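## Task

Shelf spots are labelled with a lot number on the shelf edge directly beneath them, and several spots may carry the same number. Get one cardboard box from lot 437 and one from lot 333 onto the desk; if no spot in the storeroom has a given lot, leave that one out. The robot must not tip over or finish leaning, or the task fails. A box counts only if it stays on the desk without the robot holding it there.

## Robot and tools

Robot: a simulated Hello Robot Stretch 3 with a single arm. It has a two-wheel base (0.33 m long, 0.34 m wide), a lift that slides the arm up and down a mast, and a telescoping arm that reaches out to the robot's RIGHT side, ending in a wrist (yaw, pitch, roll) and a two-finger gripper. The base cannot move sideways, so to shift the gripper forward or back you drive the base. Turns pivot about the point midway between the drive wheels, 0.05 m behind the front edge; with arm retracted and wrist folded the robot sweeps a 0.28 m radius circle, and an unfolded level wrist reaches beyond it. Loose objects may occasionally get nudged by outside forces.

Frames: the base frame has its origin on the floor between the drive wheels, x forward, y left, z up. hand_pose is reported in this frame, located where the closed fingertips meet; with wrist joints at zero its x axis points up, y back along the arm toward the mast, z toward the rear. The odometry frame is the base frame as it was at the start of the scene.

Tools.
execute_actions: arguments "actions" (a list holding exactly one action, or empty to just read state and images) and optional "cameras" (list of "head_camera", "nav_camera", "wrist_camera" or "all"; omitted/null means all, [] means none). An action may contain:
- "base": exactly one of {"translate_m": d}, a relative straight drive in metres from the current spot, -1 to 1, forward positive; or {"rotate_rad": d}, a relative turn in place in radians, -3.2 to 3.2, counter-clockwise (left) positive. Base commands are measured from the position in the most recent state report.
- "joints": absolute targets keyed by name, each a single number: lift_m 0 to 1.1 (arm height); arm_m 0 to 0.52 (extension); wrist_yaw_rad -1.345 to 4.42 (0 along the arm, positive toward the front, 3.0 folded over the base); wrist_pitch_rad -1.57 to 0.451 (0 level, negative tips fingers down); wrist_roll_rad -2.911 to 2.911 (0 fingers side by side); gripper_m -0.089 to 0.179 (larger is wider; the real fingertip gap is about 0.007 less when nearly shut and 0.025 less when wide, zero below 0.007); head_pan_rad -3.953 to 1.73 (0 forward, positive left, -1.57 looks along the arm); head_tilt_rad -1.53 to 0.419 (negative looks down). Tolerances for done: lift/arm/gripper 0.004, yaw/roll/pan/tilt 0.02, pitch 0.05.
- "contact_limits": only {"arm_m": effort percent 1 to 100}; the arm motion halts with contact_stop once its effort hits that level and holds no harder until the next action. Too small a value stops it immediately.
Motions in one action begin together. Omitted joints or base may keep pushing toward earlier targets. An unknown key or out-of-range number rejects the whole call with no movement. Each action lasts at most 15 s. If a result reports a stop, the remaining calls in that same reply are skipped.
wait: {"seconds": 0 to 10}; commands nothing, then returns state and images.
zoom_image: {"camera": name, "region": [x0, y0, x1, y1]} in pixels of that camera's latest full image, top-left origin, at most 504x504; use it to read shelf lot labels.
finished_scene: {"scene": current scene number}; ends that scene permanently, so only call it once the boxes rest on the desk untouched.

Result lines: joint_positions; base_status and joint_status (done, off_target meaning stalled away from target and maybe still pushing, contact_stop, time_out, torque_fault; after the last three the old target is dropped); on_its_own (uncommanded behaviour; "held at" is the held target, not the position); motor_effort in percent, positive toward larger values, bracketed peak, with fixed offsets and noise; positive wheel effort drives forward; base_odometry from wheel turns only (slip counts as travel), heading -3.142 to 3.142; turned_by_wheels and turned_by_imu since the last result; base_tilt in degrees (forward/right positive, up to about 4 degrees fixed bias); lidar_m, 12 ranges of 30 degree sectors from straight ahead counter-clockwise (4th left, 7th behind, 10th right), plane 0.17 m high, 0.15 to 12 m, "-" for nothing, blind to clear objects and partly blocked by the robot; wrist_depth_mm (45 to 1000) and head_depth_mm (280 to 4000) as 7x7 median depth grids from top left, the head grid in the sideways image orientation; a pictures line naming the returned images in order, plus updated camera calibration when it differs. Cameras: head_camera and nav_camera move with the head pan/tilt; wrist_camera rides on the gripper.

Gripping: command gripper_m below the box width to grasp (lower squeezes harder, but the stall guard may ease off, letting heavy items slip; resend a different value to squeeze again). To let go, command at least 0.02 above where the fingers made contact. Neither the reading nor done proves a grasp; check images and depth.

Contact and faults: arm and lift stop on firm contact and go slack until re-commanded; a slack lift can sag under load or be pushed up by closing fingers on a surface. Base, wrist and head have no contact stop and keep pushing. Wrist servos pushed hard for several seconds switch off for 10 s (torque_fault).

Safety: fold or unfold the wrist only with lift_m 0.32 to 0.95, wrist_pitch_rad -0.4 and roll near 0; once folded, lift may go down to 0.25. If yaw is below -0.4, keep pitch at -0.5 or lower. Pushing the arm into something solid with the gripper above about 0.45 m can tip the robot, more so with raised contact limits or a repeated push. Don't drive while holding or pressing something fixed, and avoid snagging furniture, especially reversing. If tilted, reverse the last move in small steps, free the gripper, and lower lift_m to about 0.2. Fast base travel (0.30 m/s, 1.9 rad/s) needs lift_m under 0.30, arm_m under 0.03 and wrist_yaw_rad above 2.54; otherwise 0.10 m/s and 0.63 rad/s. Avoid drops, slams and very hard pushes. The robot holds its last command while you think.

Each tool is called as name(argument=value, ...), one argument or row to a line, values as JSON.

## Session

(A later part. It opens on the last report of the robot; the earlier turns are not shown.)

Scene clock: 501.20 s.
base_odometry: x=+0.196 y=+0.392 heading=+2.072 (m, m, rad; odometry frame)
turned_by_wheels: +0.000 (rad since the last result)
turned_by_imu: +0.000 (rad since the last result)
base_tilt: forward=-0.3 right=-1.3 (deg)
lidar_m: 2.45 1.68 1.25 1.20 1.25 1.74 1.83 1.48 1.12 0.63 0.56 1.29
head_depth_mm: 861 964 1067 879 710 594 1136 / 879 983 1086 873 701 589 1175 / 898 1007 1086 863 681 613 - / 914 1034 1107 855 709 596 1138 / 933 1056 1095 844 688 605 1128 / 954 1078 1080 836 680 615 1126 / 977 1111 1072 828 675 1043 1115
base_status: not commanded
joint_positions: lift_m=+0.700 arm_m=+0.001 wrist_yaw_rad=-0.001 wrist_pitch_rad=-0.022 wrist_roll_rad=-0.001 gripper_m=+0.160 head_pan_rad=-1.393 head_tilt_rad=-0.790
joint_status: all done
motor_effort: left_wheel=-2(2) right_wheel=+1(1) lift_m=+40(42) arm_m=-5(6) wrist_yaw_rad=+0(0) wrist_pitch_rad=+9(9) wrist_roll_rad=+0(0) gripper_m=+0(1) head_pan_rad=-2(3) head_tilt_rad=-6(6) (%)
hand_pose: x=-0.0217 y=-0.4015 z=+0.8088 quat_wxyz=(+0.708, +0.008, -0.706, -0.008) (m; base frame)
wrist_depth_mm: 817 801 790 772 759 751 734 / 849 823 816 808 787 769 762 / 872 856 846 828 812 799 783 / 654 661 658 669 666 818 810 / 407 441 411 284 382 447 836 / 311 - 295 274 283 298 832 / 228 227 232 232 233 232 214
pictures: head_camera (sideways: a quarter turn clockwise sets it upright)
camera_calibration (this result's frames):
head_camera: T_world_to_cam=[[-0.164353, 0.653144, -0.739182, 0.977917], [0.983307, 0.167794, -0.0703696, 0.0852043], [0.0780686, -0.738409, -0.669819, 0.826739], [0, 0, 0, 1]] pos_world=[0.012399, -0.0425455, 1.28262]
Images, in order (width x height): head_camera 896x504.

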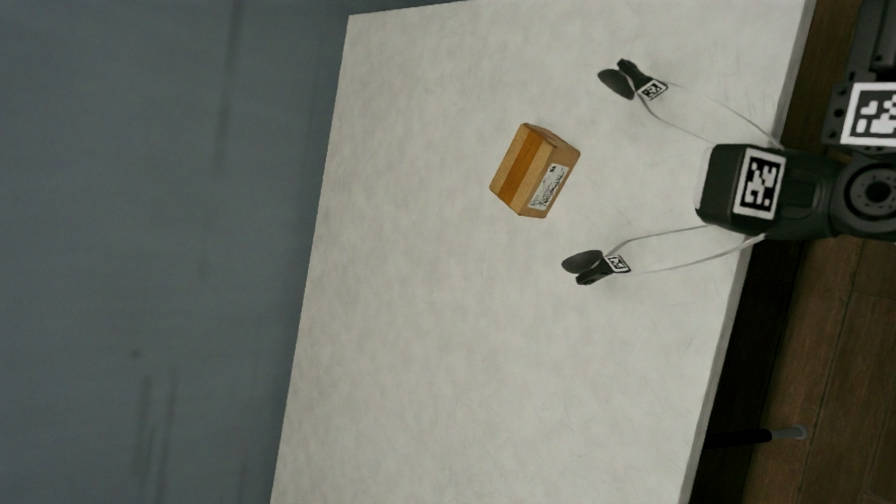

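execute_actions(
  actions=[
    {"joints": {"lift_m": 0.9, "head_pan_rad": 0.7, "head_tilt_rad": -0.2}},
  ],
  cameras=["head_camera", "nav_camera"],
)

Scene clock: 530.17 s.
base_odometry: x=+0.196 y=+0.392 heading=+2.072 (m, m, rad; odometry frame)
turned_by_wheels: +0.000 (rad since the last result)
turned_by_imu: +0.000 (rad since the last result)
base_tilt: forward=-0.3 right=-1.2 (deg)
lidar_m: 2.44 1.68 1.25 1.20 1.25 1.74 1.84 1.49 1.12 0.63 0.56 1.30
head_depth_mm: 2247 2309 2358 2391 2448 2401 1756 / 2328 2494 2572 2585 2649 2371 1746 / 2370 2707 2763 2870 2851 2370 1723 / 2385 2831 2946 2962 3070 2220 1719 / 2273 1523 1574 1641 1695 1759 1721 / 2046 1371 1405 1447 1511 1560 1583 / 1242 1238 1276 1321 1354 1395 1436
base_status: not commanded
joint_positions: lift_m=+0.900 arm_m=+0.001 wrist_yaw_rad=-0.001 wrist_pitch_rad=-0.022 wrist_roll_rad=-0.001 gripper_m=+0.160 head_pan_rad=+0.693 head_tilt_rad=-0.211
joint_status: all done
motor_effort: left_wheel=-2(2) right_wheel=+1(1) lift_m=+40(38) arm_m=-4(3) wrist_yaw_rad=+0(1) wrist_pitch_rad=+8(9) wrist_roll_rad=+0(0) gripper_m=+0(0) head_pan_rad=+3(35) head_tilt_rad=+5(39) (%)
hand_pose: x=-0.0217 y=-0.4015 z=+1.0088 quat_wxyz=(+0.708, +0.008, -0.706, -0.008) (m; base frame)
wrist_depth_mm: 808 803 774 770 776 748 745 / 845 822 805 810 789 775 757 / 896 857 842 827 814 796 784 / 913 877 874 864 846 837 799 / 925 915 892 890 857 857 831 / 673 - 677 682 678 889 835 / 523 515 534 531 523 901 922
pictures: head_camera (sideways: a quarter turn clockwise sets it upright), nav_camera (sideways: a quarter turn counterclockwise sets it upright)
camera_calibration (this result's frames):
head_camera: T_world_to_cam=[[-0.0921139, -0.136608, -0.986333, 1.29991], [-0.601857, 0.796767, -0.0541451, 0.0737995], [0.793274, 0.588644, -0.155612, 0.153255], [0, 0, 0, 1]] pos_world=[0.042583, 0.0285637, 1.30999]
nav_camera: T_world_to_cam=[[0.130636, 0.130581, 0.982793, -1.23705], [0.648633, -0.760956, 0.0148876, 0.026834], [0.749806, 0.635527, -0.184107, 0.188268], [0, 0, 0, 1]] pos_world=[0.00303288, 0.0623047, 1.25003]
Images, in order (width x height): head_camera 896x504, nav_camera 672x504.

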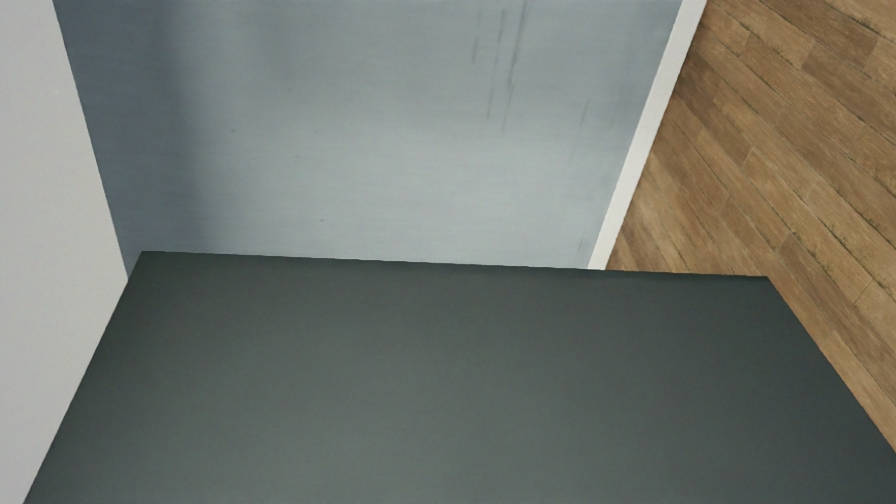

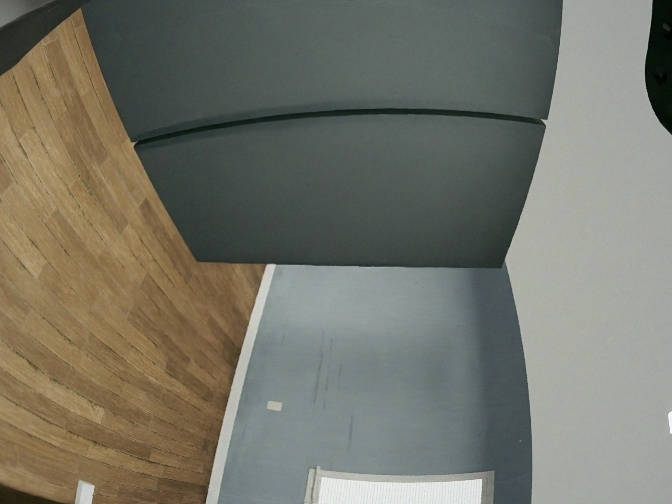

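execute_actions(
  actions=[
    {"joints": {"wrist_pitch_rad": -0.4, "gripper_m": 0.04, "head_pan_rad": 0.0, "head_tilt_rad": -0.3}},
  ],
  cameras=[],
)

execute_actions(
  actions=[
    {"joints": {"wrist_yaw_rad": 3.0}},
  ],
  cameras=[],
)

Scene clock: 544.30 s.
base_odometry: x=+0.196 y=+0.392 heading=+2.072 (m, m, rad; odometry frame)
turned_by_wheels: +0.000 (rad since the last result)
turned_by_imu: +0.000 (rad since the last result)
base_tilt: forward=-0.2 right=-1.2 (deg)
lidar_m: 2.45 1.68 1.24 1.20 1.26 1.74 1.84 1.48 1.11 0.63 0.56 1.29
head_depth_mm: 2139 2204 2327 2428 2475 960 1487 / 2109 2219 2298 2410 2492 2003 1586 / 2131 2227 2328 2425 2521 2065 1570 / 2134 2200 2349 2444 2545 2050 1564 / 2120 2228 2345 2438 2528 2020 1558 / 2138 2227 2322 2445 2528 2029 1548 / 2133 2220 2330 2423 2537 1992 1534
base_status: not commanded
joint_positions: lift_m=+0.900 arm_m=+0.001 wrist_yaw_rad=-0.001 wrist_pitch_rad=-0.412 wrist_roll_rad=-0.001 gripper_m=+0.040 head_pan_rad=+0.007 head_tilt_rad=-0.296
joint_status: all done
motor_effort: left_wheel=-2(1) right_wheel=+1(0) lift_m=+39(39) arm_m=-4(4) wrist_yaw_rad=+0(0) wrist_pitch_rad=+4(8) wrist_roll_rad=+0(0) gripper_m=+0(82) head_pan_rad=-3(30) head_tilt_rad=-3(13) (%)
hand_pose: x=-0.0217 y=-0.3709 z=+0.9138 quat_wxyz=(+0.693, +0.145, -0.691, -0.145) (m; base frame)
wrist_depth_mm: 808 796 781 762 766 728 735 / 867 858 846 830 822 813 797 / 692 680 682 669 668 871 862 / 547 540 535 539 524 940 940 / 454 447 454 371 452 468 - / 383 384 393 368 - 373 - / 336 333 331 330 328 326 -
pictures: none
No camera images: the call's "cameras" was empty. Leave "cameras" out to get every camera's image.

Scene clock: 546.80 s.
base_odometry: x=+0.196 y=+0.392 heading=+2.072 (m, m, rad; odometry frame)
turned_by_wheels: +0.000 (rad since the last result)
turned_by_imu: +0.000 (rad since the last result)
base_tilt: forward=-0.3 right=-1.3 (deg)
lidar_m: 2.45 1.68 1.25 1.20 1.25 1.74 1.84 1.48 1.12 0.63 0.56 1.29
head_depth_mm: 2140 2197 2300 2439 2476 961 1492 / 2135 2213 2295 2402 2529 2015 1592 / 2125 2217 2321 2426 2543 2065 1574 / 2128 2212 2303 2412 2553 2041 1566 / 2145 2232 2313 2439 2556 2013 1541 / 2125 2213 2322 2433 2524 2025 1562 / 2139 2240 2335 2449 2551 2006 1530
base_status: not commanded
joint_positions: lift_m=+0.900 arm_m=+0.001 wrist_yaw_rad=+2.997 wrist_pitch_rad=-0.412 wrist_roll_rad=-0.001 gripper_m=+0.040 head_pan_rad=+0.007 head_tilt_rad=-0.296
joint_status: all done
motor_effort: left_wheel=-1(2) right_wheel=+1(1) lift_m=+39(39) arm_m=-4(4) wrist_yaw_rad=+2(1) wrist_pitch_rad=+5(5) wrist_roll_rad=+0(0) gripper_m=+0(0) head_pan_rad=-3(3) head_tilt_rad=-3(3) (%)
hand_pose: x=+0.0112 y=+0.0770 z=+0.9138 quat_wxyz=(+0.195, +0.700, +0.095, +0.680) (m; base frame)
wrist_depth_mm: - - - - - - - / - - - - - - - / - - - - - - - / - - - - - - - / - - - - - - - / - - - - - - - / - - - - - - -
pictures: none
No camera images: the call's "cameras" was empty. Leave "cameras" out to get every camera's image.

execute_actions(
  actions=[
    {"joints": {"lift_m": 0.28}},
  ],
  cameras=[],
)

execute_actions(
  actions=[
    {"base": {"translate_m": 1.0}},
  ],
  cameras=[],
)

Scene clock: 562.37 s.
base_odometry: x=+0.196 y=+0.392 heading=+2.072 (m, m, rad; odometry frame)
turned_by_wheels: +0.000 (rad since the last result)
turned_by_imu: +0.000 (rad since the last result)
base_tilt: forward=-0.4 right=-1.3 (deg)
lidar_m: 2.45 1.68 1.25 1.20 1.26 1.74 1.84 1.48 1.12 0.63 0.56 1.29
head_depth_mm: 2124 2230 2311 2423 2498 956 1484 / 2124 2211 2306 2401 2502 2008 1590 / 2134 2209 2315 2405 2533 2073 1577 / 2130 2234 2335 2448 2539 2042 1570 / 2155 2228 2341 2427 2524 2036 1567 / 2145 2245 2321 2417 2545 2024 1538 / 2158 2233 2308 2435 2536 1988 1540
base_status: not commanded
joint_positions: lift_m=+0.280 arm_m=+0.001 wrist_yaw_rad=+2.997 wrist_pitch_rad=-0.414 wrist_roll_rad=-0.001 gripper_m=+0.040 head_pan_rad=+0.007 head_tilt_rad=-0.296
joint_status: all done
motor_effort: left_wheel=-2(2) right_wheel=+1(1) lift_m=+31(33) arm_m=-3(4) wrist_yaw_rad=+2(1) wrist_pitch_rad=+5(5) wrist_roll_rad=+0(0) gripper_m=+0(0) head_pan_rad=-3(2) head_tilt_rad=-3(3) (%)
hand_pose: x=+0.0111 y=+0.0768 z=+0.2938 quat_wxyz=(+0.195, +0.700, +0.095, +0.680) (m; base frame)
wrist_depth_mm: - - - - - - - / - - - - - - - / 913 904 898 880 867 863 851 / 734 710 700 699 694 683 678 / 596 592 - 578 598 572 566 / 511 515 - 521 - 494 488 / 455 - - - 429 432 427
pictures: none
No camera images: the call's "cameras" was empty. Leave "cameras" out to get every camera's image.

Scene clock: 567.47 s.
base_odometry: x=-0.284 y=+1.269 heading=+2.072 (m, m, rad; odometry frame)
turned_by_wheels: +0.000 (rad since the last result)
turned_by_imu: +0.001 (rad since the last result)
base_tilt: forward=-0.2 right=-1.3 (deg)
lidar_m: 1.46 1.52 1.23 1.19 1.24 1.72 2.82 0.77 0.77 0.67 1.15 1.50
head_depth_mm: 1247 1305 1358 1433 1506 1594 1587 / 1249 1305 1367 1430 1525 1588 1570 / 1248 1310 1365 1442 1521 1589 1581 / 1252 1305 1369 1439 1511 1591 1559 / 1256 1314 1377 1439 1517 1582 1557 / 1267 1318 1383 1447 1517 1599 1542 / 1259 1323 1374 1444 1517 1591 1535
base_status: done
joint_positions: lift_m=+0.280 arm_m=+0.001 wrist_yaw_rad=+2.998 wrist_pitch_rad=-0.414 wrist_roll_rad=-0.001 gripper_m=+0.040 head_pan_rad=+0.007 head_tilt_rad=-0.297
joint_status: not commanded
motor_effort: left_wheel=-1(5) right_wheel=+0(7) lift_m=+31(31) arm_m=-3(4) wrist_yaw_rad=+1(1) wrist_pitch_rad=+5(5) wrist_roll_rad=+0(0) gripper_m=+0(1) head_pan_rad=-3(3) head_tilt_rad=-3(2) (%)
hand_pose: x=+0.0110 y=+0.0768 z=+0.2937 quat_wxyz=(+0.195, +0.700, +0.096, +0.680) (m; base frame)
wrist_depth_mm: - - - - - - - / - - - - - - - / 920 929 892 899 868 863 842 / 718 713 708 698 697 687 677 / 602 593 - 578 595 571 565 / 506 520 - 516 - 489 487 / 455 - - - 432 428 429
pictures: none
No camera images: the call's "cameras" was empty. Leave "cameras" out to get every camera's image.

execute_actions(
  actions=[
    {"base": {"translate_m": 0.93}},
  ],
  cameras=[],
)

Scene clock: 578.90 s.
base_odometry: x=-0.731 y=+2.085 heading=+2.072 (m, m, rad; odometry frame)
turned_by_wheels: +0.000 (rad since the last result)
turned_by_imu: +0.001 (rad since the last result)
base_tilt: forward=-0.2 right=-1.1 (deg)
lidar_m: 0.54 0.56 0.78 2.24 1.42 1.70 3.74 1.00 1.15 1.11 0.74 0.56
head_depth_mm: 430 449 470 493 518 546 568 / 431 451 471 494 519 548 563 / 431 451 471 495 520 548 568 / 432 451 472 494 521 550 568 / 423 444 465 487 512 540 561 / 436 454 475 498 524 550 574 / 438 458 479 503 528 557 588
base_status: done
joint_positions: lift_m=+0.280 arm_m=+0.001 wrist_yaw_rad=+2.998 wrist_pitch_rad=-0.414 wrist_roll_rad=-0.001 gripper_m=+0.040 head_pan_rad=+0.007 head_tilt_rad=-0.298
joint_status: not commanded
motor_effort: left_wheel=-1(6) right_wheel=+1(8) lift_m=+31(31) arm_m=-3(3) wrist_yaw_rad=+1(1) wrist_pitch_rad=+5(5) wrist_roll_rad=+0(0) gripper_m=+1(0) head_pan_rad=-3(2) head_tilt_rad=-2(2) (%)
hand_pose: x=+0.0110 y=+0.0768 z=+0.2937 quat_wxyz=(+0.195, +0.700, +0.096, +0.680) (m; base frame)
wrist_depth_mm: - - - - - 909 626 / - - - - - 906 631 / 916 902 893 870 871 827 636 / 721 708 703 695 699 689 627 / 588 586 - 574 598 573 569 / 509 525 - 518 - 490 486 / 453 - - - 430 427 424
pictures: none
No camera images: the call's "cameras" was empty. Leave "cameras" out to get every camera's image.

execute_actions(
  actions=[
    {"base": {"rotate_rad": 1.571}, "joints": {"head_tilt_rad": -0.25}},
  ],
  cameras=["head_camera", "nav_camera"],
)

Scene clock: 584.90 s.
base_odometry: x=-0.731 y=+2.085 heading=-2.641 (m, m, rad; odometry frame)
turned_by_wheels: +1.571 (rad since the last result)
turned_by_imu: +1.539 (rad since the last result)
base_tilt: forward=-0.4 right=-1.3 (deg)
lidar_m: 2.05 1.27 1.66 3.73 1.00 1.05 1.11 0.76 0.56 0.54 0.56 0.76
head_depth_mm: 1568 1523 1470 1446 1415 1384 1353 / 2318 2242 2170 2081 2036 1917 1641 / 2354 2424 2492 2614 2695 2173 1625 / 2334 2437 2529 2628 2706 2161 1613 / 2308 2393 2501 2588 2702 2138 1612 / 2335 2408 2493 2589 2713 2130 1601 / 1388 1390 1429 1464 1508 1552 1509
base_status: done
joint_positions: lift_m=+0.280 arm_m=+0.001 wrist_yaw_rad=+2.998 wrist_pitch_rad=-0.414 wrist_roll_rad=-0.001 gripper_m=+0.040 head_pan_rad=+0.007 head_tilt_rad=-0.260
joint_status: all done
motor_effort: left_wheel=-1(8) right_wheel=+1(9) lift_m=+31(31) arm_m=-4(4) wrist_yaw_rad=+1(1) wrist_pitch_rad=+5(5) wrist_roll_rad=+0(0) gripper_m=+0(0) head_pan_rad=-3(3) head_tilt_rad=+5(13) (%)
hand_pose: x=+0.0110 y=+0.0768 z=+0.2937 quat_wxyz=(+0.195, +0.700, +0.096, +0.680) (m; base frame)
wrist_depth_mm: - - - - - - - / - - - - - - - / 834 823 885 890 866 858 837 / 721 710 707 704 691 691 681 / 599 587 - 586 599 568 563 / 506 520 - 518 - 490 488 / 451 - - - 430 428 424
pictures: head_camera (sideways: a quarter turn clockwise sets it upright), nav_camera (sideways: a quarter turn counterclockwise sets it upright)
camera_calibration (this result's frames):
head_camera: T_world_to_cam=[[-0.205818, -0.0476995, -0.977427, 1.28894], [0.0362169, 0.997756, -0.0563178, 0.0727323], [0.97792, -0.0469906, -0.203629, 0.21463], [0, 0, 0, 1]] pos_world=[0.0527625, -0.00100162, 1.30765]
nav_camera: T_world_to_cam=[[0.231606, 0.018635, 0.972631, -1.22438], [0.0206735, -0.999685, 0.0142305, 0.031521], [0.97259, 0.0168119, -0.231919, 0.249142], [0, 0, 0, 1]] pos_world=[0.0406086, 0.0501387, 1.2482]
Images, in order (width x height): head_camera 896x504, nav_camera 672x504.

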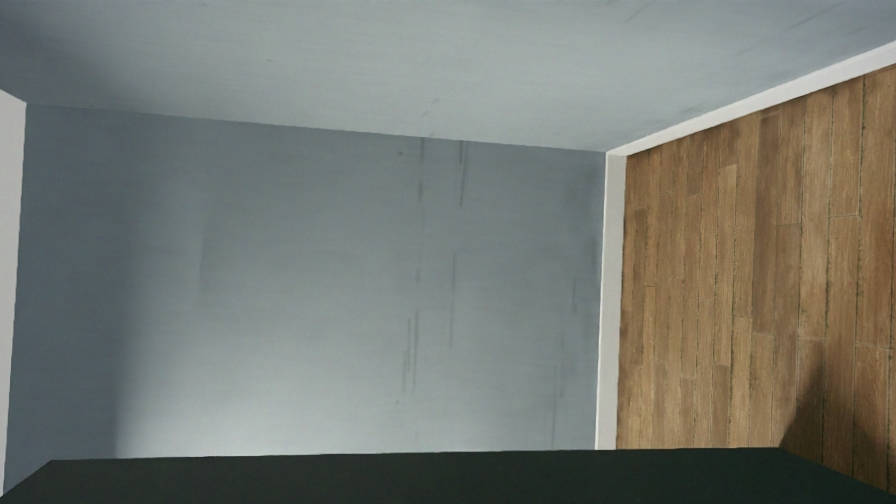

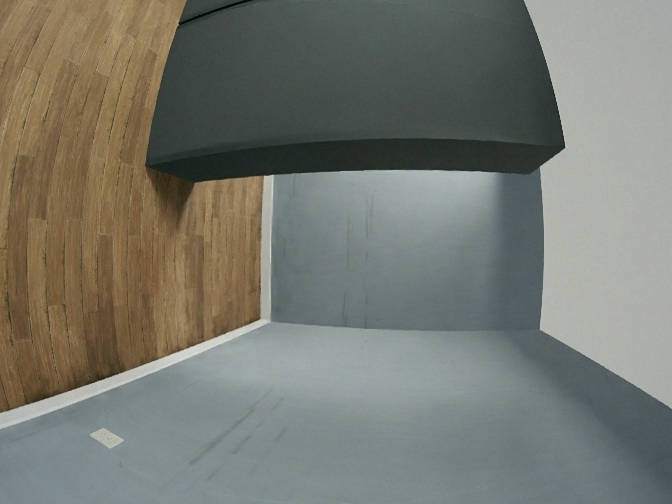

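execute_actions(
  actions=[
    {"base": {"translate_m": 1.0}},
  ],
  cameras=["head_camera", "nav_camera"],
)

Scene clock: 597.33 s.
base_odometry: x=-1.608 y=+1.605 heading=-2.641 (m, m, rad; odometry frame)
turned_by_wheels: +0.000 (rad since the last result)
turned_by_imu: +0.001 (rad since the last result)
base_tilt: forward=-0.2 right=-1.0 (deg)
lidar_m: 1.64 0.69 0.52 0.70 2.58 1.82 2.10 0.76 0.56 0.53 0.55 0.76
head_depth_mm: 1443 1480 1474 1447 1407 1382 1357 / 1448 1504 1553 1614 1685 1739 1648 / 1444 1488 1553 1617 1691 1761 1635 / 1443 1495 1555 1618 1668 1761 1628 / 1434 1499 1552 1607 1682 1765 1605 / 1436 1489 1544 1616 1669 1749 1606 / 1430 1493 1546 1606 1677 1752 1594
base_status: done
joint_positions: lift_m=+0.280 arm_m=+0.001 wrist_yaw_rad=+2.998 wrist_pitch_rad=-0.414 wrist_roll_rad=-0.001 gripper_m=+0.040 head_pan_rad=+0.007 head_tilt_rad=-0.260
joint_status: not commanded
motor_effort: left_wheel=-1(5) right_wheel=+1(7) lift_m=+32(32) arm_m=-4(3) wrist_yaw_rad=+2(2) wrist_pitch_rad=+5(5) wrist_roll_rad=+0(0) gripper_m=+0(0) head_pan_rad=-3(2) head_tilt_rad=+4(6) (%)
hand_pose: x=+0.0110 y=+0.0768 z=+0.2937 quat_wxyz=(+0.195, +0.700, +0.096, +0.680) (m; base frame)
wrist_depth_mm: - - - - 524 510 522 / - - - - 569 561 577 / 906 904 887 904 623 621 635 / 717 718 707 705 661 662 681 / 594 584 - 579 595 574 563 / 505 517 - 518 - 494 486 / 453 - - - 431 430 428
pictures: head_camera (sideways: a quarter turn clockwise sets it upright), nav_camera (sideways: a quarter turn counterclockwise sets it upright)
camera_calibration (this result's frames):
head_camera: T_world_to_cam=[[-0.205299, -0.0476946, -0.977537, 1.28908], [0.0362531, 0.997756, -0.0562948, 0.0727023], [0.978028, -0.046996, -0.203109, 0.213953], [0, 0, 0, 1]] pos_world=[0.0527594, -0.00100193, 1.30767]
nav_camera: T_world_to_cam=[[0.231089, 0.01863, 0.972754, -1.22453], [0.0206597, -0.999685, 0.0142378, 0.0315115], [0.972713, 0.0168066, -0.231401, 0.248468], [0, 0, 0, 1]] pos_world=[0.0406375, 0.0501387, 1.24822]
Images, in order (width x height): head_camera 896x504, nav_camera 672x504.

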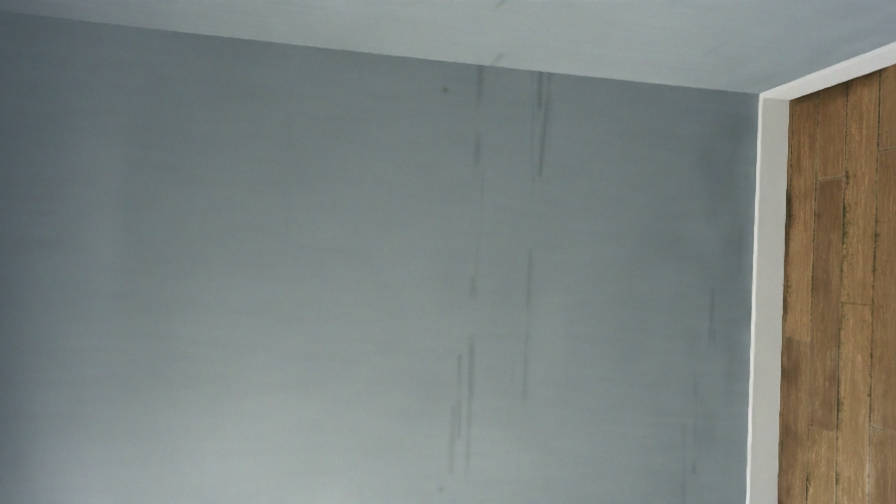

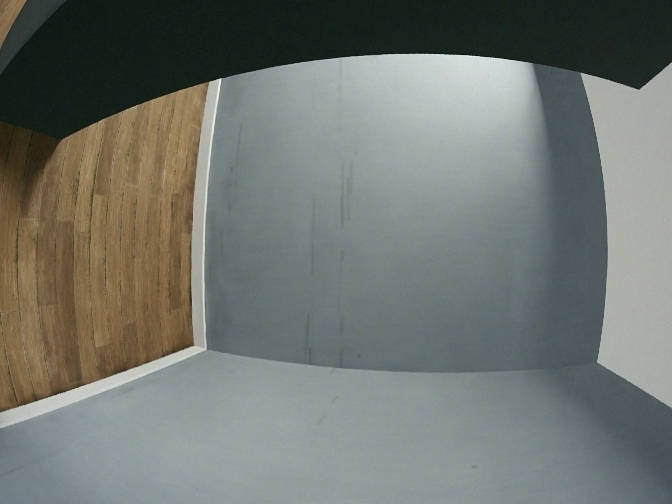

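execute_actions(
  actions=[
    {"base": {"translate_m": 1.0}, "joints": {"head_pan_rad": 1.4, "head_tilt_rad": -0.25}},
  ],
  cameras=["head_camera", "nav_camera"],
)

Scene clock: 609.83 s.
base_odometry: x=-2.485 y=+1.125 heading=-2.641 (m, m, rad; odometry frame)
turned_by_wheels: +0.000 (rad since the last result)
turned_by_imu: +0.001 (rad since the last result)
base_tilt: forward=-0.3 right=-1.2 (deg)
lidar_m: 0.65 0.67 0.92 1.41 0.61 0.69 2.10 0.76 0.55 0.53 0.55 0.68
head_depth_mm: 1185 1182 1177 1174 1171 1162 1167 / 1498 1496 1484 1488 1484 1476 1474 / 2039 2033 2020 2015 2001 1957 1628 / 2610 3186 3184 3138 2832 2167 1629 / 2896 3824 - - 3178 2145 1618 / 3096 3763 - - 3119 2115 1603 / 3043 2860 2950 3020 2614 2111 1591
base_status: done
joint_positions: lift_m=+0.280 arm_m=+0.001 wrist_yaw_rad=+2.998 wrist_pitch_rad=-0.414 wrist_roll_rad=-0.001 gripper_m=+0.040 head_pan_rad=+1.393 head_tilt_rad=-0.260
joint_status: all done
motor_effort: left_wheel=-1(6) right_wheel=+0(7) lift_m=+31(32) arm_m=-4(3) wrist_yaw_rad=+1(2) wrist_pitch_rad=+5(5) wrist_roll_rad=+0(0) gripper_m=+0(0) head_pan_rad=+3(33) head_tilt_rad=+5(3) (%)
hand_pose: x=+0.0110 y=+0.0768 z=+0.2937 quat_wxyz=(+0.195, +0.700, +0.096, +0.680) (m; base frame)
wrist_depth_mm: - - - - - - 736 / 518 - - - - - 736 / 547 743 876 880 861 851 744 / 591 659 708 705 686 692 686 / 592 591 - 580 600 569 568 / 511 512 - 517 - 492 485 / 452 - - - 429 430 427
pictures: head_camera (sideways: a quarter turn clockwise sets it upright), nav_camera (sideways: a quarter turn counterclockwise sets it upright)
camera_calibration (this result's frames):
head_camera: T_world_to_cam=[[0.00917843, -0.210565, -0.977537, 1.28778], [-0.974126, 0.218884, -0.0562948, 0.0788656], [0.22582, 0.95276, -0.203108, 0.218541], [0, 0, 0, 1]] pos_world=[0.0156543, 0.0456817, 1.30767]
nav_camera: T_world_to_cam=[[0.0241285, 0.230579, 0.972754, -1.22327], [0.986475, -0.163293, 0.0142378, 0.02562], [0.162127, 0.959254, -0.231401, 0.253412], [0, 0, 0, 1]] pos_world=[-0.0368427, 0.0431585, 1.24822]
Images, in order (width x height): head_camera 896x504, nav_camera 672x504.

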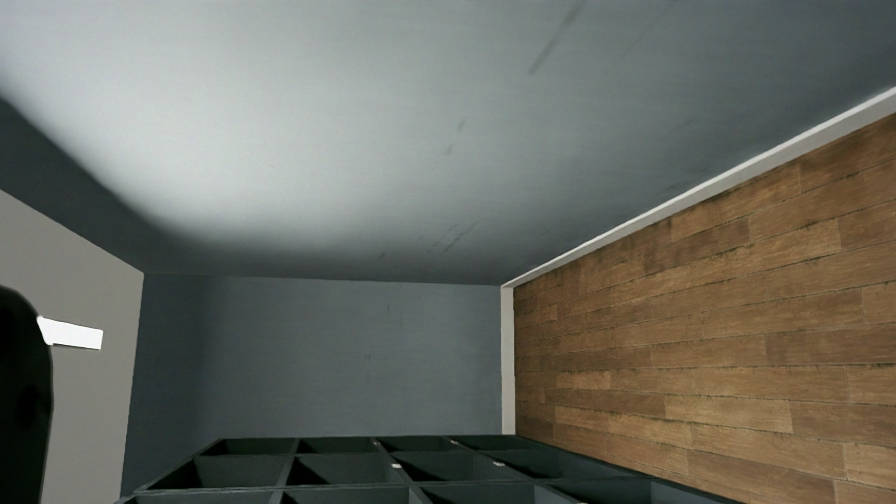

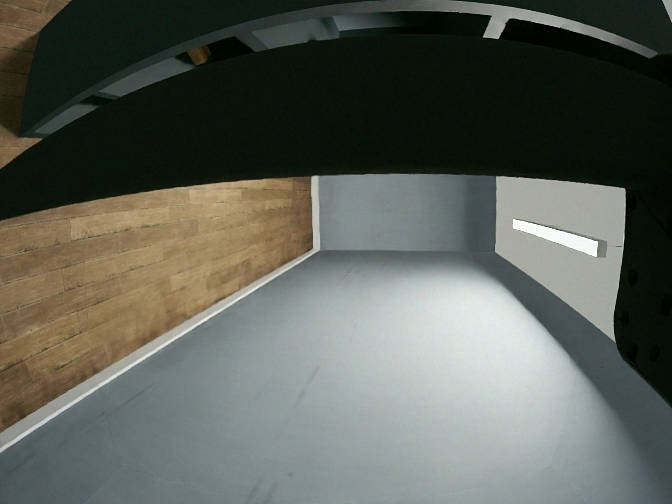

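execute_actions(
  actions=[
    {"base": {"rotate_rad": 1.571}, "joints": {"head_pan_rad": 0.5, "head_tilt_rad": -0.3}},
  ],
  cameras=["head_camera"],
)

Scene clock: 621.50 s.
base_odometry: x=-2.485 y=+1.125 heading=-1.070 (m, m, rad; odometry frame)
turned_by_wheels: +1.571 (rad since the last result)
turned_by_imu: +1.539 (rad since the last result)
base_tilt: forward=-0.3 right=-1.3 (deg)
lidar_m: 2.32 0.60 0.68 2.27 0.77 0.56 0.53 0.55 0.68 0.65 0.67 0.91
head_depth_mm: 2376 2040 2377 3047 2916 2103 1596 / 1198 1256 1335 1663 1982 1985 1580 / 1258 1274 1354 1387 1472 1424 1528 / 1321 931 1431 1380 1482 1223 1335 / 1239 627 1395 1195 732 1162 894 / 500 521 548 574 604 639 673 / 532 557 585 617 652 690 730
base_status: done
joint_positions: lift_m=+0.280 arm_m=+0.001 wrist_yaw_rad=+2.998 wrist_pitch_rad=-0.414 wrist_roll_rad=-0.001 gripper_m=+0.040 head_pan_rad=+0.507 head_tilt_rad=-0.297
joint_status: all done
motor_effort: left_wheel=-2(7) right_wheel=+1(8) lift_m=+31(32) arm_m=-4(4) wrist_yaw_rad=+2(1) wrist_pitch_rad=+5(5) wrist_roll_rad=+0(0) gripper_m=+0(0) head_pan_rad=-3(33) head_tilt_rad=-2(10) (%)
hand_pose: x=+0.0110 y=+0.0768 z=+0.2937 quat_wxyz=(+0.195, +0.700, +0.096, +0.680) (m; base frame)
wrist_depth_mm: 802 - - - - 761 546 / 791 - - - - 775 549 / 769 899 903 876 873 784 558 / 694 718 708 703 689 688 583 / 595 589 - 576 594 577 570 / 510 521 - 518 - 489 487 / 454 - - - 435 427 428
pictures: head_camera (sideways: a quarter turn clockwise sets it upright)
camera_calibration (this result's frames):
head_camera: T_world_to_cam=[[-0.188912, -0.157904, -0.969215, 1.2781], [-0.448616, 0.89185, -0.0578588, 0.0776934], [0.873531, 0.423875, -0.23932, 0.261722], [0, 0, 0, 1]] pos_world=[0.0476814, 0.0215892, 1.30589]
Images, in order (width x height): head_camera 896x504.

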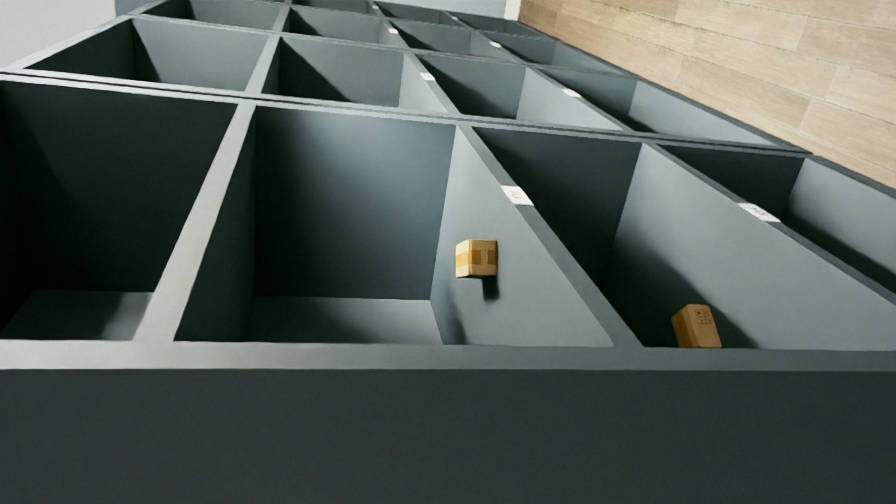

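zoom_image(
  camera="head_camera",
  region=[440, 160, 800, 360],
)

Region (440, 160, 800, 360) of head_camera's 896x504 image, scaled by 1.400, with more detail than that image has.

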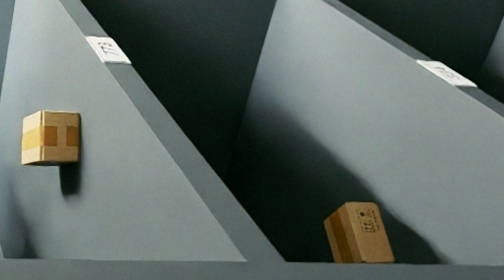

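execute_actions(
  actions=[
    {"base": {"translate_m": 0.9}, "joints": {"head_pan_rad": 1.57, "head_tilt_rad": -0.35}},
  ],
  cameras=["head_camera"],
)

Scene clock: 638.93 s.
base_odometry: x=-2.053 y=+0.335 heading=-1.070 (m, m, rad; odometry frame)
turned_by_wheels: +0.000 (rad since the last result)
turned_by_imu: +0.001 (rad since the last result)
base_tilt: forward=-0.3 right=-1.2 (deg)
lidar_m: 2.27 0.60 0.65 0.83 0.53 0.53 1.43 0.92 0.66 0.63 0.65 0.88
head_depth_mm: 325 740 780 830 690 482 849 / 330 734 777 824 682 478 841 / 334 733 771 821 672 475 835 / 340 730 768 814 664 470 756 / 347 725 763 813 658 465 827 / 353 723 762 810 649 463 821 / 361 717 757 805 643 459 818
base_status: done
joint_positions: lift_m=+0.280 arm_m=+0.001 wrist_yaw_rad=+2.998 wrist_pitch_rad=-0.414 wrist_roll_rad=-0.001 gripper_m=+0.040 head_pan_rad=+1.563 head_tilt_rad=-0.346
joint_status: all done
motor_effort: left_wheel=-2(6) right_wheel=+1(7) lift_m=+32(31) arm_m=-4(4) wrist_yaw_rad=+1(1) wrist_pitch_rad=+5(5) wrist_roll_rad=+0(0) gripper_m=+0(0) head_pan_rad=+3(35) head_tilt_rad=-3(11) (%)
hand_pose: x=+0.0110 y=+0.0768 z=+0.2937 quat_wxyz=(+0.195, +0.700, +0.096, +0.680) (m; base frame)
wrist_depth_mm: 542 - 784 805 831 732 518 / 548 - 849 859 892 741 530 / 540 675 721 724 703 662 544 / 532 588 574 566 567 577 583 / 518 533 - 565 571 573 567 / 507 516 - 515 - 489 487 / 454 - - - 429 424 427
pictures: head_camera (sideways: a quarter turn clockwise sets it upright)
camera_calibration (this result's frames):
head_camera: T_world_to_cam=[[0.043998, -0.289436, -0.956185, 1.25966], [-0.997151, 0.0459759, -0.0597999, 0.0835628], [0.0612698, 0.956092, -0.286589, 0.3282], [0, 0, 0, 1]] pos_world=[0.00779354, 0.0469596, 1.30352]
Images, in order (width x height): head_camera 896x504.

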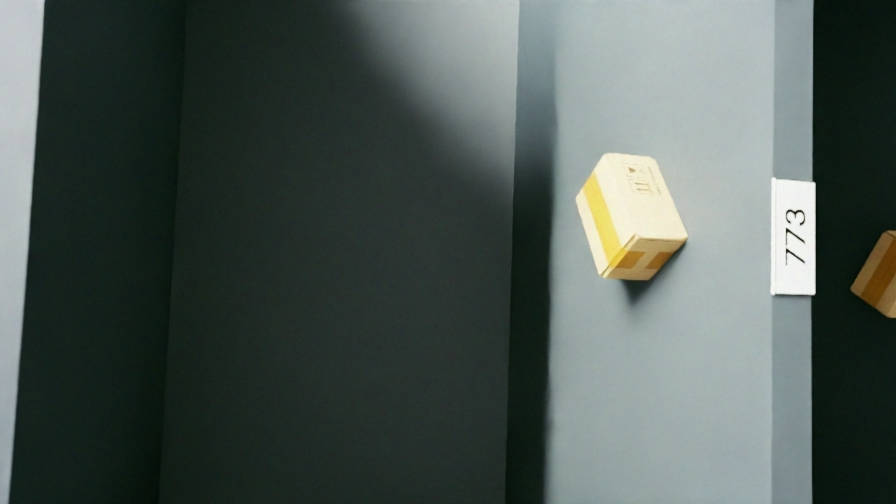

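execute_actions(
  actions=[
    {"joints": {"head_tilt_rad": -0.95}},
  ],
  cameras=["head_camera"],
)

Scene clock: 647.17 s.
base_odometry: x=-2.053 y=+0.335 heading=-1.070 (m, m, rad; odometry frame)
turned_by_wheels: +0.000 (rad since the last result)
turned_by_imu: +0.000 (rad since the last result)
base_tilt: forward=-0.3 right=-1.2 (deg)
lidar_m: 2.27 0.60 0.65 0.83 0.53 0.53 1.43 0.92 0.66 0.63 0.65 0.88
head_depth_mm: 707 601 472 997 847 1176 1117 / 701 593 468 988 837 1197 1112 / 693 498 463 978 834 1189 1101 / 693 557 458 925 830 1183 1095 / 693 572 457 960 824 1170 1124 / 689 563 456 950 820 1172 - / 678 557 457 969 - - 1111
base_status: not commanded
joint_positions: lift_m=+0.280 arm_m=+0.001 wrist_yaw_rad=+2.998 wrist_pitch_rad=-0.414 wrist_roll_rad=-0.001 gripper_m=+0.040 head_pan_rad=+1.563 head_tilt_rad=-0.938
joint_status: all done
motor_effort: left_wheel=-2(1) right_wheel=+1(1) lift_m=+32(31) arm_m=-4(4) wrist_yaw_rad=+2(0) wrist_pitch_rad=+5(5) wrist_roll_rad=+0(0) gripper_m=+0(0) head_pan_rad=+3(3) head_tilt_rad=-7(41) (%)
hand_pose: x=+0.0110 y=+0.0768 z=+0.2937 quat_wxyz=(+0.195, +0.700, +0.096, +0.680) (m; base frame)
wrist_depth_mm: 542 - 796 818 833 729 522 / 550 - 850 857 882 741 529 / 544 670 728 719 713 681 547 / 523 586 574 574 570 586 580 / 519 528 - 563 569 570 570 / 510 518 - 519 - 494 484 / 454 - - - 433 427 425
pictures: head_camera (sideways: a quarter turn clockwise sets it upright)
camera_calibration (this result's frames):
head_camera: T_world_to_cam=[[0.0404113, -0.773769, -0.632178, 0.837227], [-0.997468, 0.00581919, -0.0708846, 0.097944], [0.0585271, 0.633441, -0.771574, 0.959194], [0, 0, 0, 1]] pos_world=[0.00772369, 0.0396574, 1.27631]
Images, in order (width x height): head_camera 896x504.

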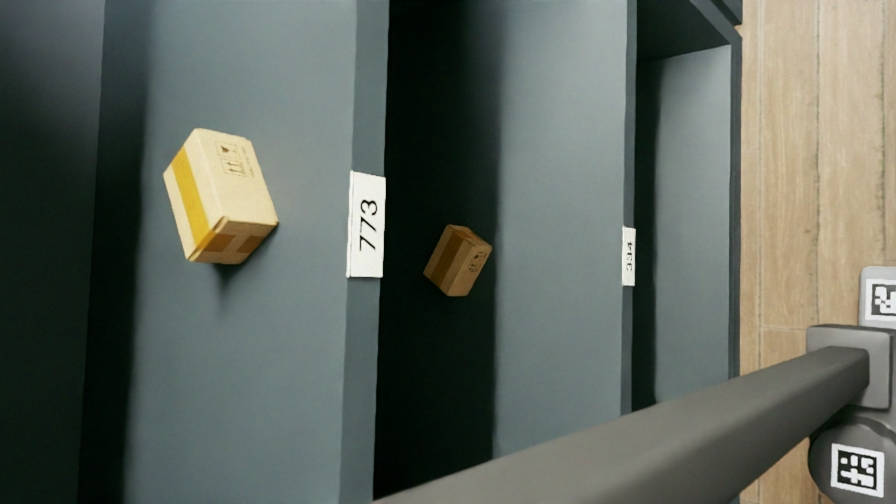

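zoom_image(
  camera="head_camera",
  region=[560, 200, 700, 310],
)

Region (560, 200, 700, 310) of head_camera's 896x504 image, scaled by 3.600, with more detail than that image has; it fills the top 396 rows of this view, and the rest is white.

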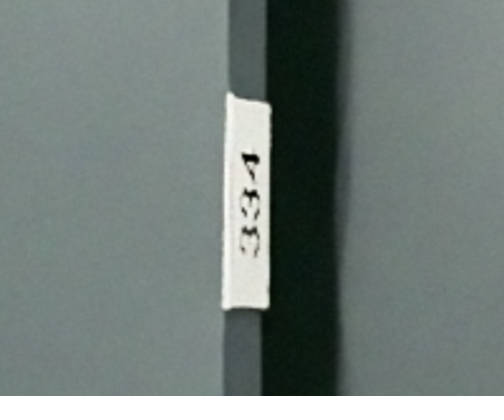

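execute_actions(
  actions=[
    {"base": {"translate_m": 0.83}},
  ],
  cameras=["head_camera"],
)

Scene clock: 658.13 s.
base_odometry: x=-1.655 y=-0.393 heading=-1.070 (m, m, rad; odometry frame)
turned_by_wheels: +0.000 (rad since the last result)
turned_by_imu: +0.001 (rad since the last result)
base_tilt: forward=-0.2 right=-1.3 (deg)
lidar_m: 1.65 0.70 0.80 0.84 0.48 1.18 2.25 0.89 0.64 0.61 0.63 0.85
head_depth_mm: 712 581 487 994 868 1207 1117 / 709 542 482 985 857 1195 1109 / 707 586 477 938 848 1186 1099 / 705 579 471 975 845 1186 1097 / 700 572 468 963 838 1177 1122 / 692 563 467 954 835 1173 - / 692 556 465 905 - - 1112
base_status: done
joint_positions: lift_m=+0.280 arm_m=+0.001 wrist_yaw_rad=+2.998 wrist_pitch_rad=-0.414 wrist_roll_rad=-0.001 gripper_m=+0.040 head_pan_rad=+1.563 head_tilt_rad=-0.938
joint_status: not commanded
motor_effort: left_wheel=-2(5) right_wheel=+1(8) lift_m=+32(31) arm_m=-4(4) wrist_yaw_rad=+1(1) wrist_pitch_rad=+5(5) wrist_roll_rad=+0(0) gripper_m=+0(0) head_pan_rad=+2(2) head_tilt_rad=-7(7) (%)
hand_pose: x=+0.0110 y=+0.0768 z=+0.2937 quat_wxyz=(+0.195, +0.700, +0.096, +0.680) (m; base frame)
wrist_depth_mm: 384 - 809 818 854 858 643 / 416 - 869 881 897 863 653 / 445 490 717 719 705 696 632 / 500 514 581 571 586 593 598 / 536 555 - 574 588 572 565 / 505 520 - 518 - 490 485 / 459 - - - 429 429 423
pictures: head_camera (sideways: a quarter turn clockwise sets it upright)
camera_calibration (this result's frames):
head_camera: T_world_to_cam=[[0.0405334, -0.773875, -0.63204, 0.837047], [-0.997469, 0.00564809, -0.0708843, 0.0979436], [0.0584254, 0.633313, -0.771687, 0.959341], [0, 0, 0, 1]] pos_world=[0.00771735, 0.0396531, 1.2763]
Images, in order (width x height): head_camera 896x504.

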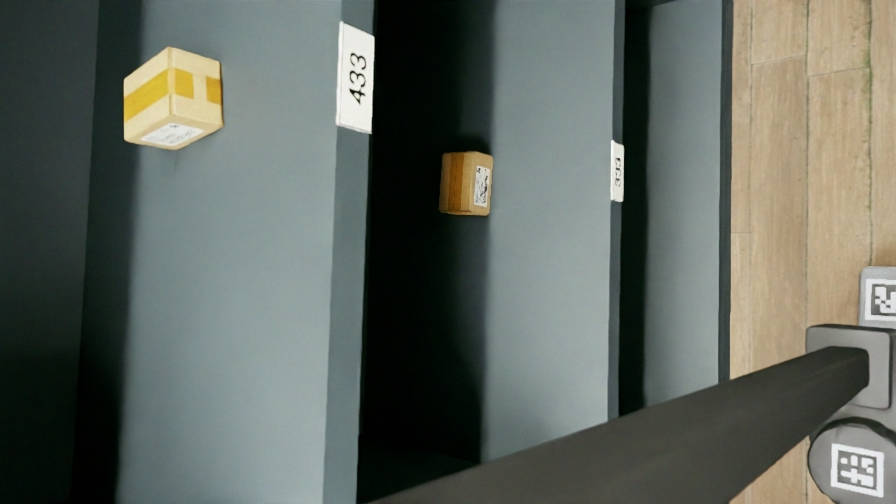

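zoom_image(
  camera="head_camera",
  region=[420, 120, 680, 240],
)

Region (420, 120, 680, 240) of head_camera's 896x504 image, scaled by 1.938, with more detail than that image has; it fills the top 233 rows of this view, and the rest is white.

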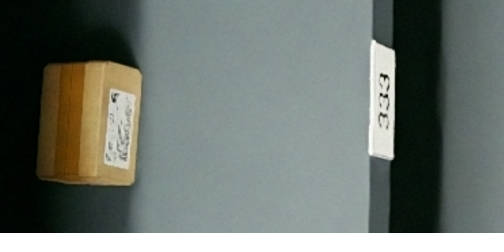

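execute_actions(
  actions=[
    {"base": {"rotate_rad": -0.62}},
  ],
  cameras=[],
)

execute_actions(
  actions=[
    {"base": {"translate_m": 0.172}},
  ],
  cameras=[],
)

Scene clock: 713.07 s.
base_odometry: x=-1.655 y=-0.393 heading=-1.690 (m, m, rad; odometry frame)
turned_by_wheels: -0.620 (rad since the last result)
turned_by_imu: -0.609 (rad since the last result)
base_tilt: forward=-0.3 right=-1.2 (deg)
lidar_m: 0.79 1.71 0.70 0.74 0.84 0.47 0.51 1.25 0.99 0.66 0.61 0.62
head_depth_mm: 580 659 1103 1563 1447 1262 1111 / 639 638 811 1014 1403 1251 1105 / 705 587 926 978 1301 1239 1106 / 756 577 1082 973 1296 1227 1098 / 767 570 1072 965 876 1199 1126 / 746 564 491 955 832 1170 - / 709 534 462 971 - - 1065
base_status: done
joint_positions: lift_m=+0.280 arm_m=+0.001 wrist_yaw_rad=+2.998 wrist_pitch_rad=-0.414 wrist_roll_rad=-0.001 gripper_m=+0.040 head_pan_rad=+1.563 head_tilt_rad=-0.939
joint_status: not commanded
motor_effort: left_wheel=+1(7) right_wheel=-1(6) lift_m=+32(32) arm_m=-4(4) wrist_yaw_rad=+0(1) wrist_pitch_rad=+5(5) wrist_roll_rad=+0(0) gripper_m=+0(0) head_pan_rad=+3(3) head_tilt_rad=-7(7) (%)
hand_pose: x=+0.0110 y=+0.0768 z=+0.2937 quat_wxyz=(+0.195, +0.700, +0.096, +0.680) (m; base frame)
wrist_depth_mm: 662 - 911 864 709 - - / 688 - 926 886 779 - - / 702 740 729 728 799 836 855 / 591 585 595 652 683 691 681 / 485 487 - 576 592 572 572 / 430 483 - 517 - 491 494 / 428 - - - 429 430 425
pictures: none
No camera images: the call's "cameras" was empty. Leave "cameras" out to get every camera's image.

Scene clock: 714.97 s.
base_odometry: x=-1.675 y=-0.563 heading=-1.690 (m, m, rad; odometry frame)
turned_by_wheels: +0.000 (rad since the last result)
turned_by_imu: +0.000 (rad since the last result)
base_tilt: forward=-0.2 right=-1.3 (deg)
lidar_m: 0.66 1.43 1.46 0.66 0.94 0.63 0.63 1.42 0.83 0.55 0.51 0.52
head_depth_mm: 823 1467 1251 1639 1440 1260 1113 / 731 1403 1197 1569 1432 1249 1108 / 572 676 845 1159 1394 1235 1101 / 614 633 826 971 1315 1231 1098 / 695 594 1022 966 1325 1220 1122 / 752 565 1112 952 1259 1214 - / 739 554 1064 966 - - 1113
base_status: done
joint_positions: lift_m=+0.280 arm_m=+0.001 wrist_yaw_rad=+2.998 wrist_pitch_rad=-0.414 wrist_roll_rad=-0.001 gripper_m=+0.040 head_pan_rad=+1.564 head_tilt_rad=-0.939
joint_status: not commanded
motor_effort: left_wheel=+1(8) right_wheel=-2(6) lift_m=+31(32) arm_m=-4(4) wrist_yaw_rad=+1(0) wrist_pitch_rad=+5(5) wrist_roll_rad=+0(0) gripper_m=+0(1) head_pan_rad=+3(3) head_tilt_rad=-7(7) (%)
hand_pose: x=+0.0109 y=+0.0768 z=+0.2937 quat_wxyz=(+0.195, +0.700, +0.096, +0.680) (m; base frame)
wrist_depth_mm: 734 - 873 686 - - - / 766 - 909 763 - - - / 738 735 727 782 873 857 851 / 585 582 683 703 690 681 681 / 506 557 - 581 599 569 568 / 494 515 - 518 - 498 490 / 455 - - - 430 428 429
pictures: none
No camera images: the call's "cameras" was empty. Leave "cameras" out to get every camera's image.

execute_actions(
  actions=[
    {"base": {"rotate_rad": -2.52}, "joints": {"head_pan_rad": -1.57, "head_tilt_rad": -0.8}},
  ],
  cameras=["head_camera"],
)

Scene clock: 726.73 s.
base_odometry: x=-1.675 y=-0.563 heading=+2.073 (m, m, rad; odometry frame)
turned_by_wheels: -2.520 (rad since the last result)
turned_by_imu: -2.476 (rad since the last result)
base_tilt: forward=-0.3 right=-1.1 (deg)
lidar_m: 1.88 0.72 0.53 0.51 0.54 0.74 2.13 0.71 0.66 0.94 0.63 1.36
head_depth_mm: 774 830 591 1100 932 1135 1153 / 775 834 585 1111 928 1219 1147 / 782 818 576 1120 915 1214 1142 / 784 800 569 1114 907 1228 1138 / 783 788 583 1103 899 1220 1124 / 787 776 579 1086 895 1209 1123 / 793 760 572 1054 887 1158 1110
base_status: done
joint_positions: lift_m=+0.280 arm_m=+0.001 wrist_yaw_rad=+2.998 wrist_pitch_rad=-0.414 wrist_roll_rad=-0.001 gripper_m=+0.040 head_pan_rad=-1.563 head_tilt_rad=-0.803
joint_status: all done
motor_effort: left_wheel=+1(8) right_wheel=-1(6) lift_m=+32(31) arm_m=-4(4) wrist_yaw_rad=+1(0) wrist_pitch_rad=+5(5) wrist_roll_rad=+0(0) gripper_m=+0(0) head_pan_rad=-2(35) head_tilt_rad=+2(17) (%)
hand_pose: x=+0.0109 y=+0.0768 z=+0.2937 quat_wxyz=(+0.195, +0.700, +0.096, +0.680) (m; base frame)
wrist_depth_mm: 490 - 504 516 524 538 544 / 530 - 550 563 576 587 595 / 572 586 606 615 634 647 656 / 614 630 651 649 660 671 679 / 594 593 - 573 601 578 565 / 504 516 - 518 - 491 486 / 455 - - - 431 428 427
pictures: head_camera (sideways: a quarter turn clockwise sets it upright)
camera_calibration (this result's frames):
head_camera: T_world_to_cam=[[-0.0515581, 0.681223, -0.730258, 0.965597], [0.997513, -0.0000549628, -0.0704783, 0.085258], [-0.0480516, -0.732076, -0.679527, 0.840135], [0, 0, 0, 1]] pos_world=[0.00510824, -0.04274, 1.28204]
Images, in order (width x height): head_camera 896x504.

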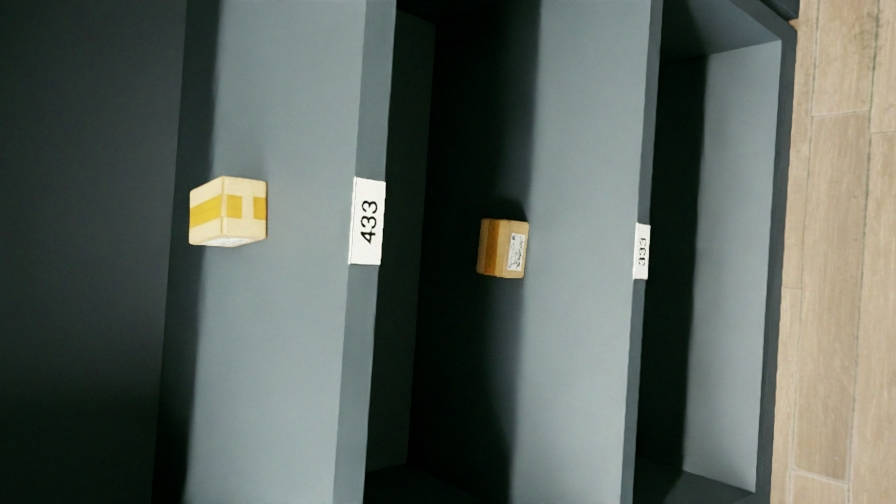

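execute_actions(
  actions=[
    {"joints": {"lift_m": 0.47}, "base": {"translate_m": -0.03}},
  ],
  cameras=[],
)

execute_actions(
  actions=[
    {"joints": {"wrist_yaw_rad": 0.0}},
  ],
  cameras=[],
)

Scene clock: 742.90 s.
base_odometry: x=-1.661 y=-0.590 heading=+2.073 (m, m, rad; odometry frame)
turned_by_wheels: +0.000 (rad since the last result)
turned_by_imu: +0.000 (rad since the last result)
base_tilt: forward=-0.3 right=-1.1 (deg)
lidar_m: 1.89 0.72 0.53 0.51 0.53 0.74 2.13 0.69 0.64 0.94 0.65 0.71
head_depth_mm: 778 829 592 1078 929 1076 1135 / 777 831 584 1111 921 1223 1151 / 778 816 576 1123 916 1210 1140 / 781 715 570 1108 913 1232 1127 / 784 790 564 1102 898 1219 1136 / 785 774 580 1089 895 1207 1120 / 791 763 573 1081 889 1178 1115
base_status: done
joint_positions: lift_m=+0.470 arm_m=+0.001 wrist_yaw_rad=+2.998 wrist_pitch_rad=-0.414 wrist_roll_rad=-0.001 gripper_m=+0.040 head_pan_rad=-1.563 head_tilt_rad=-0.803
joint_status: all done
motor_effort: left_wheel=+1(6) right_wheel=-2(9) lift_m=+39(41) arm_m=-4(4) wrist_yaw_rad=+0(1) wrist_pitch_rad=+5(5) wrist_roll_rad=+0(0) gripper_m=+0(0) head_pan_rad=-3(3) head_tilt_rad=+2(1) (%)
hand_pose: x=+0.0109 y=+0.0768 z=+0.4834 quat_wxyz=(+0.195, +0.700, +0.096, +0.680) (m; base frame)
wrist_depth_mm: 491 - 507 518 528 539 547 / 527 - 555 562 578 586 602 / 578 589 598 617 630 643 657 / 636 647 672 675 703 708 737 / 714 728 - 744 751 772 800 / 744 729 - 726 - 721 700 / 636 633 - 637 629 623 614
pictures: none
No camera images: the call's "cameras" was empty. Leave "cameras" out to get every camera's image.

Scene clock: 745.40 s.
base_odometry: x=-1.661 y=-0.590 heading=+2.073 (m, m, rad; odometry frame)
turned_by_wheels: +0.000 (rad since the last result)
turned_by_imu: +0.000 (rad since the last result)
base_tilt: forward=-0.2 right=-1.3 (deg)
lidar_m: 1.89 0.72 0.53 0.51 0.54 0.74 2.14 0.69 0.64 0.94 0.65 0.71
head_depth_mm: 776 828 591 1075 929 1073 1140 / 777 833 584 1113 923 1214 1148 / 779 822 576 1118 915 1208 1138 / 783 714 569 1112 907 1233 1166 / 783 788 565 1098 901 1223 1125 / 789 778 580 1091 893 1211 1113 / 791 764 571 1082 888 1184 1114
base_status: not commanded
joint_positions: lift_m=+0.470 arm_m=+0.001 wrist_yaw_rad=+0.003 wrist_pitch_rad=-0.414 wrist_roll_rad=-0.001 gripper_m=+0.040 head_pan_rad=-1.563 head_tilt_rad=-0.803
joint_status: all done
motor_effort: left_wheel=+1(1) right_wheel=-2(2) lift_m=+39(39) arm_m=-4(4) wrist_yaw_rad=-3(3) wrist_pitch_rad=+5(5) wrist_roll_rad=+0(0) gripper_m=+0(0) head_pan_rad=-2(3) head_tilt_rad=+1(1) (%)
hand_pose: x=-0.0208 y=-0.3707 z=+0.4834 quat_wxyz=(+0.693, +0.147, -0.691, -0.145) (m; base frame)
wrist_depth_mm: 334 327 321 315 307 301 295 / 259 256 251 243 241 237 232 / 527 744 786 776 749 740 543 / 529 741 862 843 824 795 539 / 530 699 760 733 755 725 531 / 536 638 653 641 - 628 536 / 530 558 556 558 554 550 514
pictures: none
No camera images: the call's "cameras" was empty. Leave "cameras" out to get every camera's image.


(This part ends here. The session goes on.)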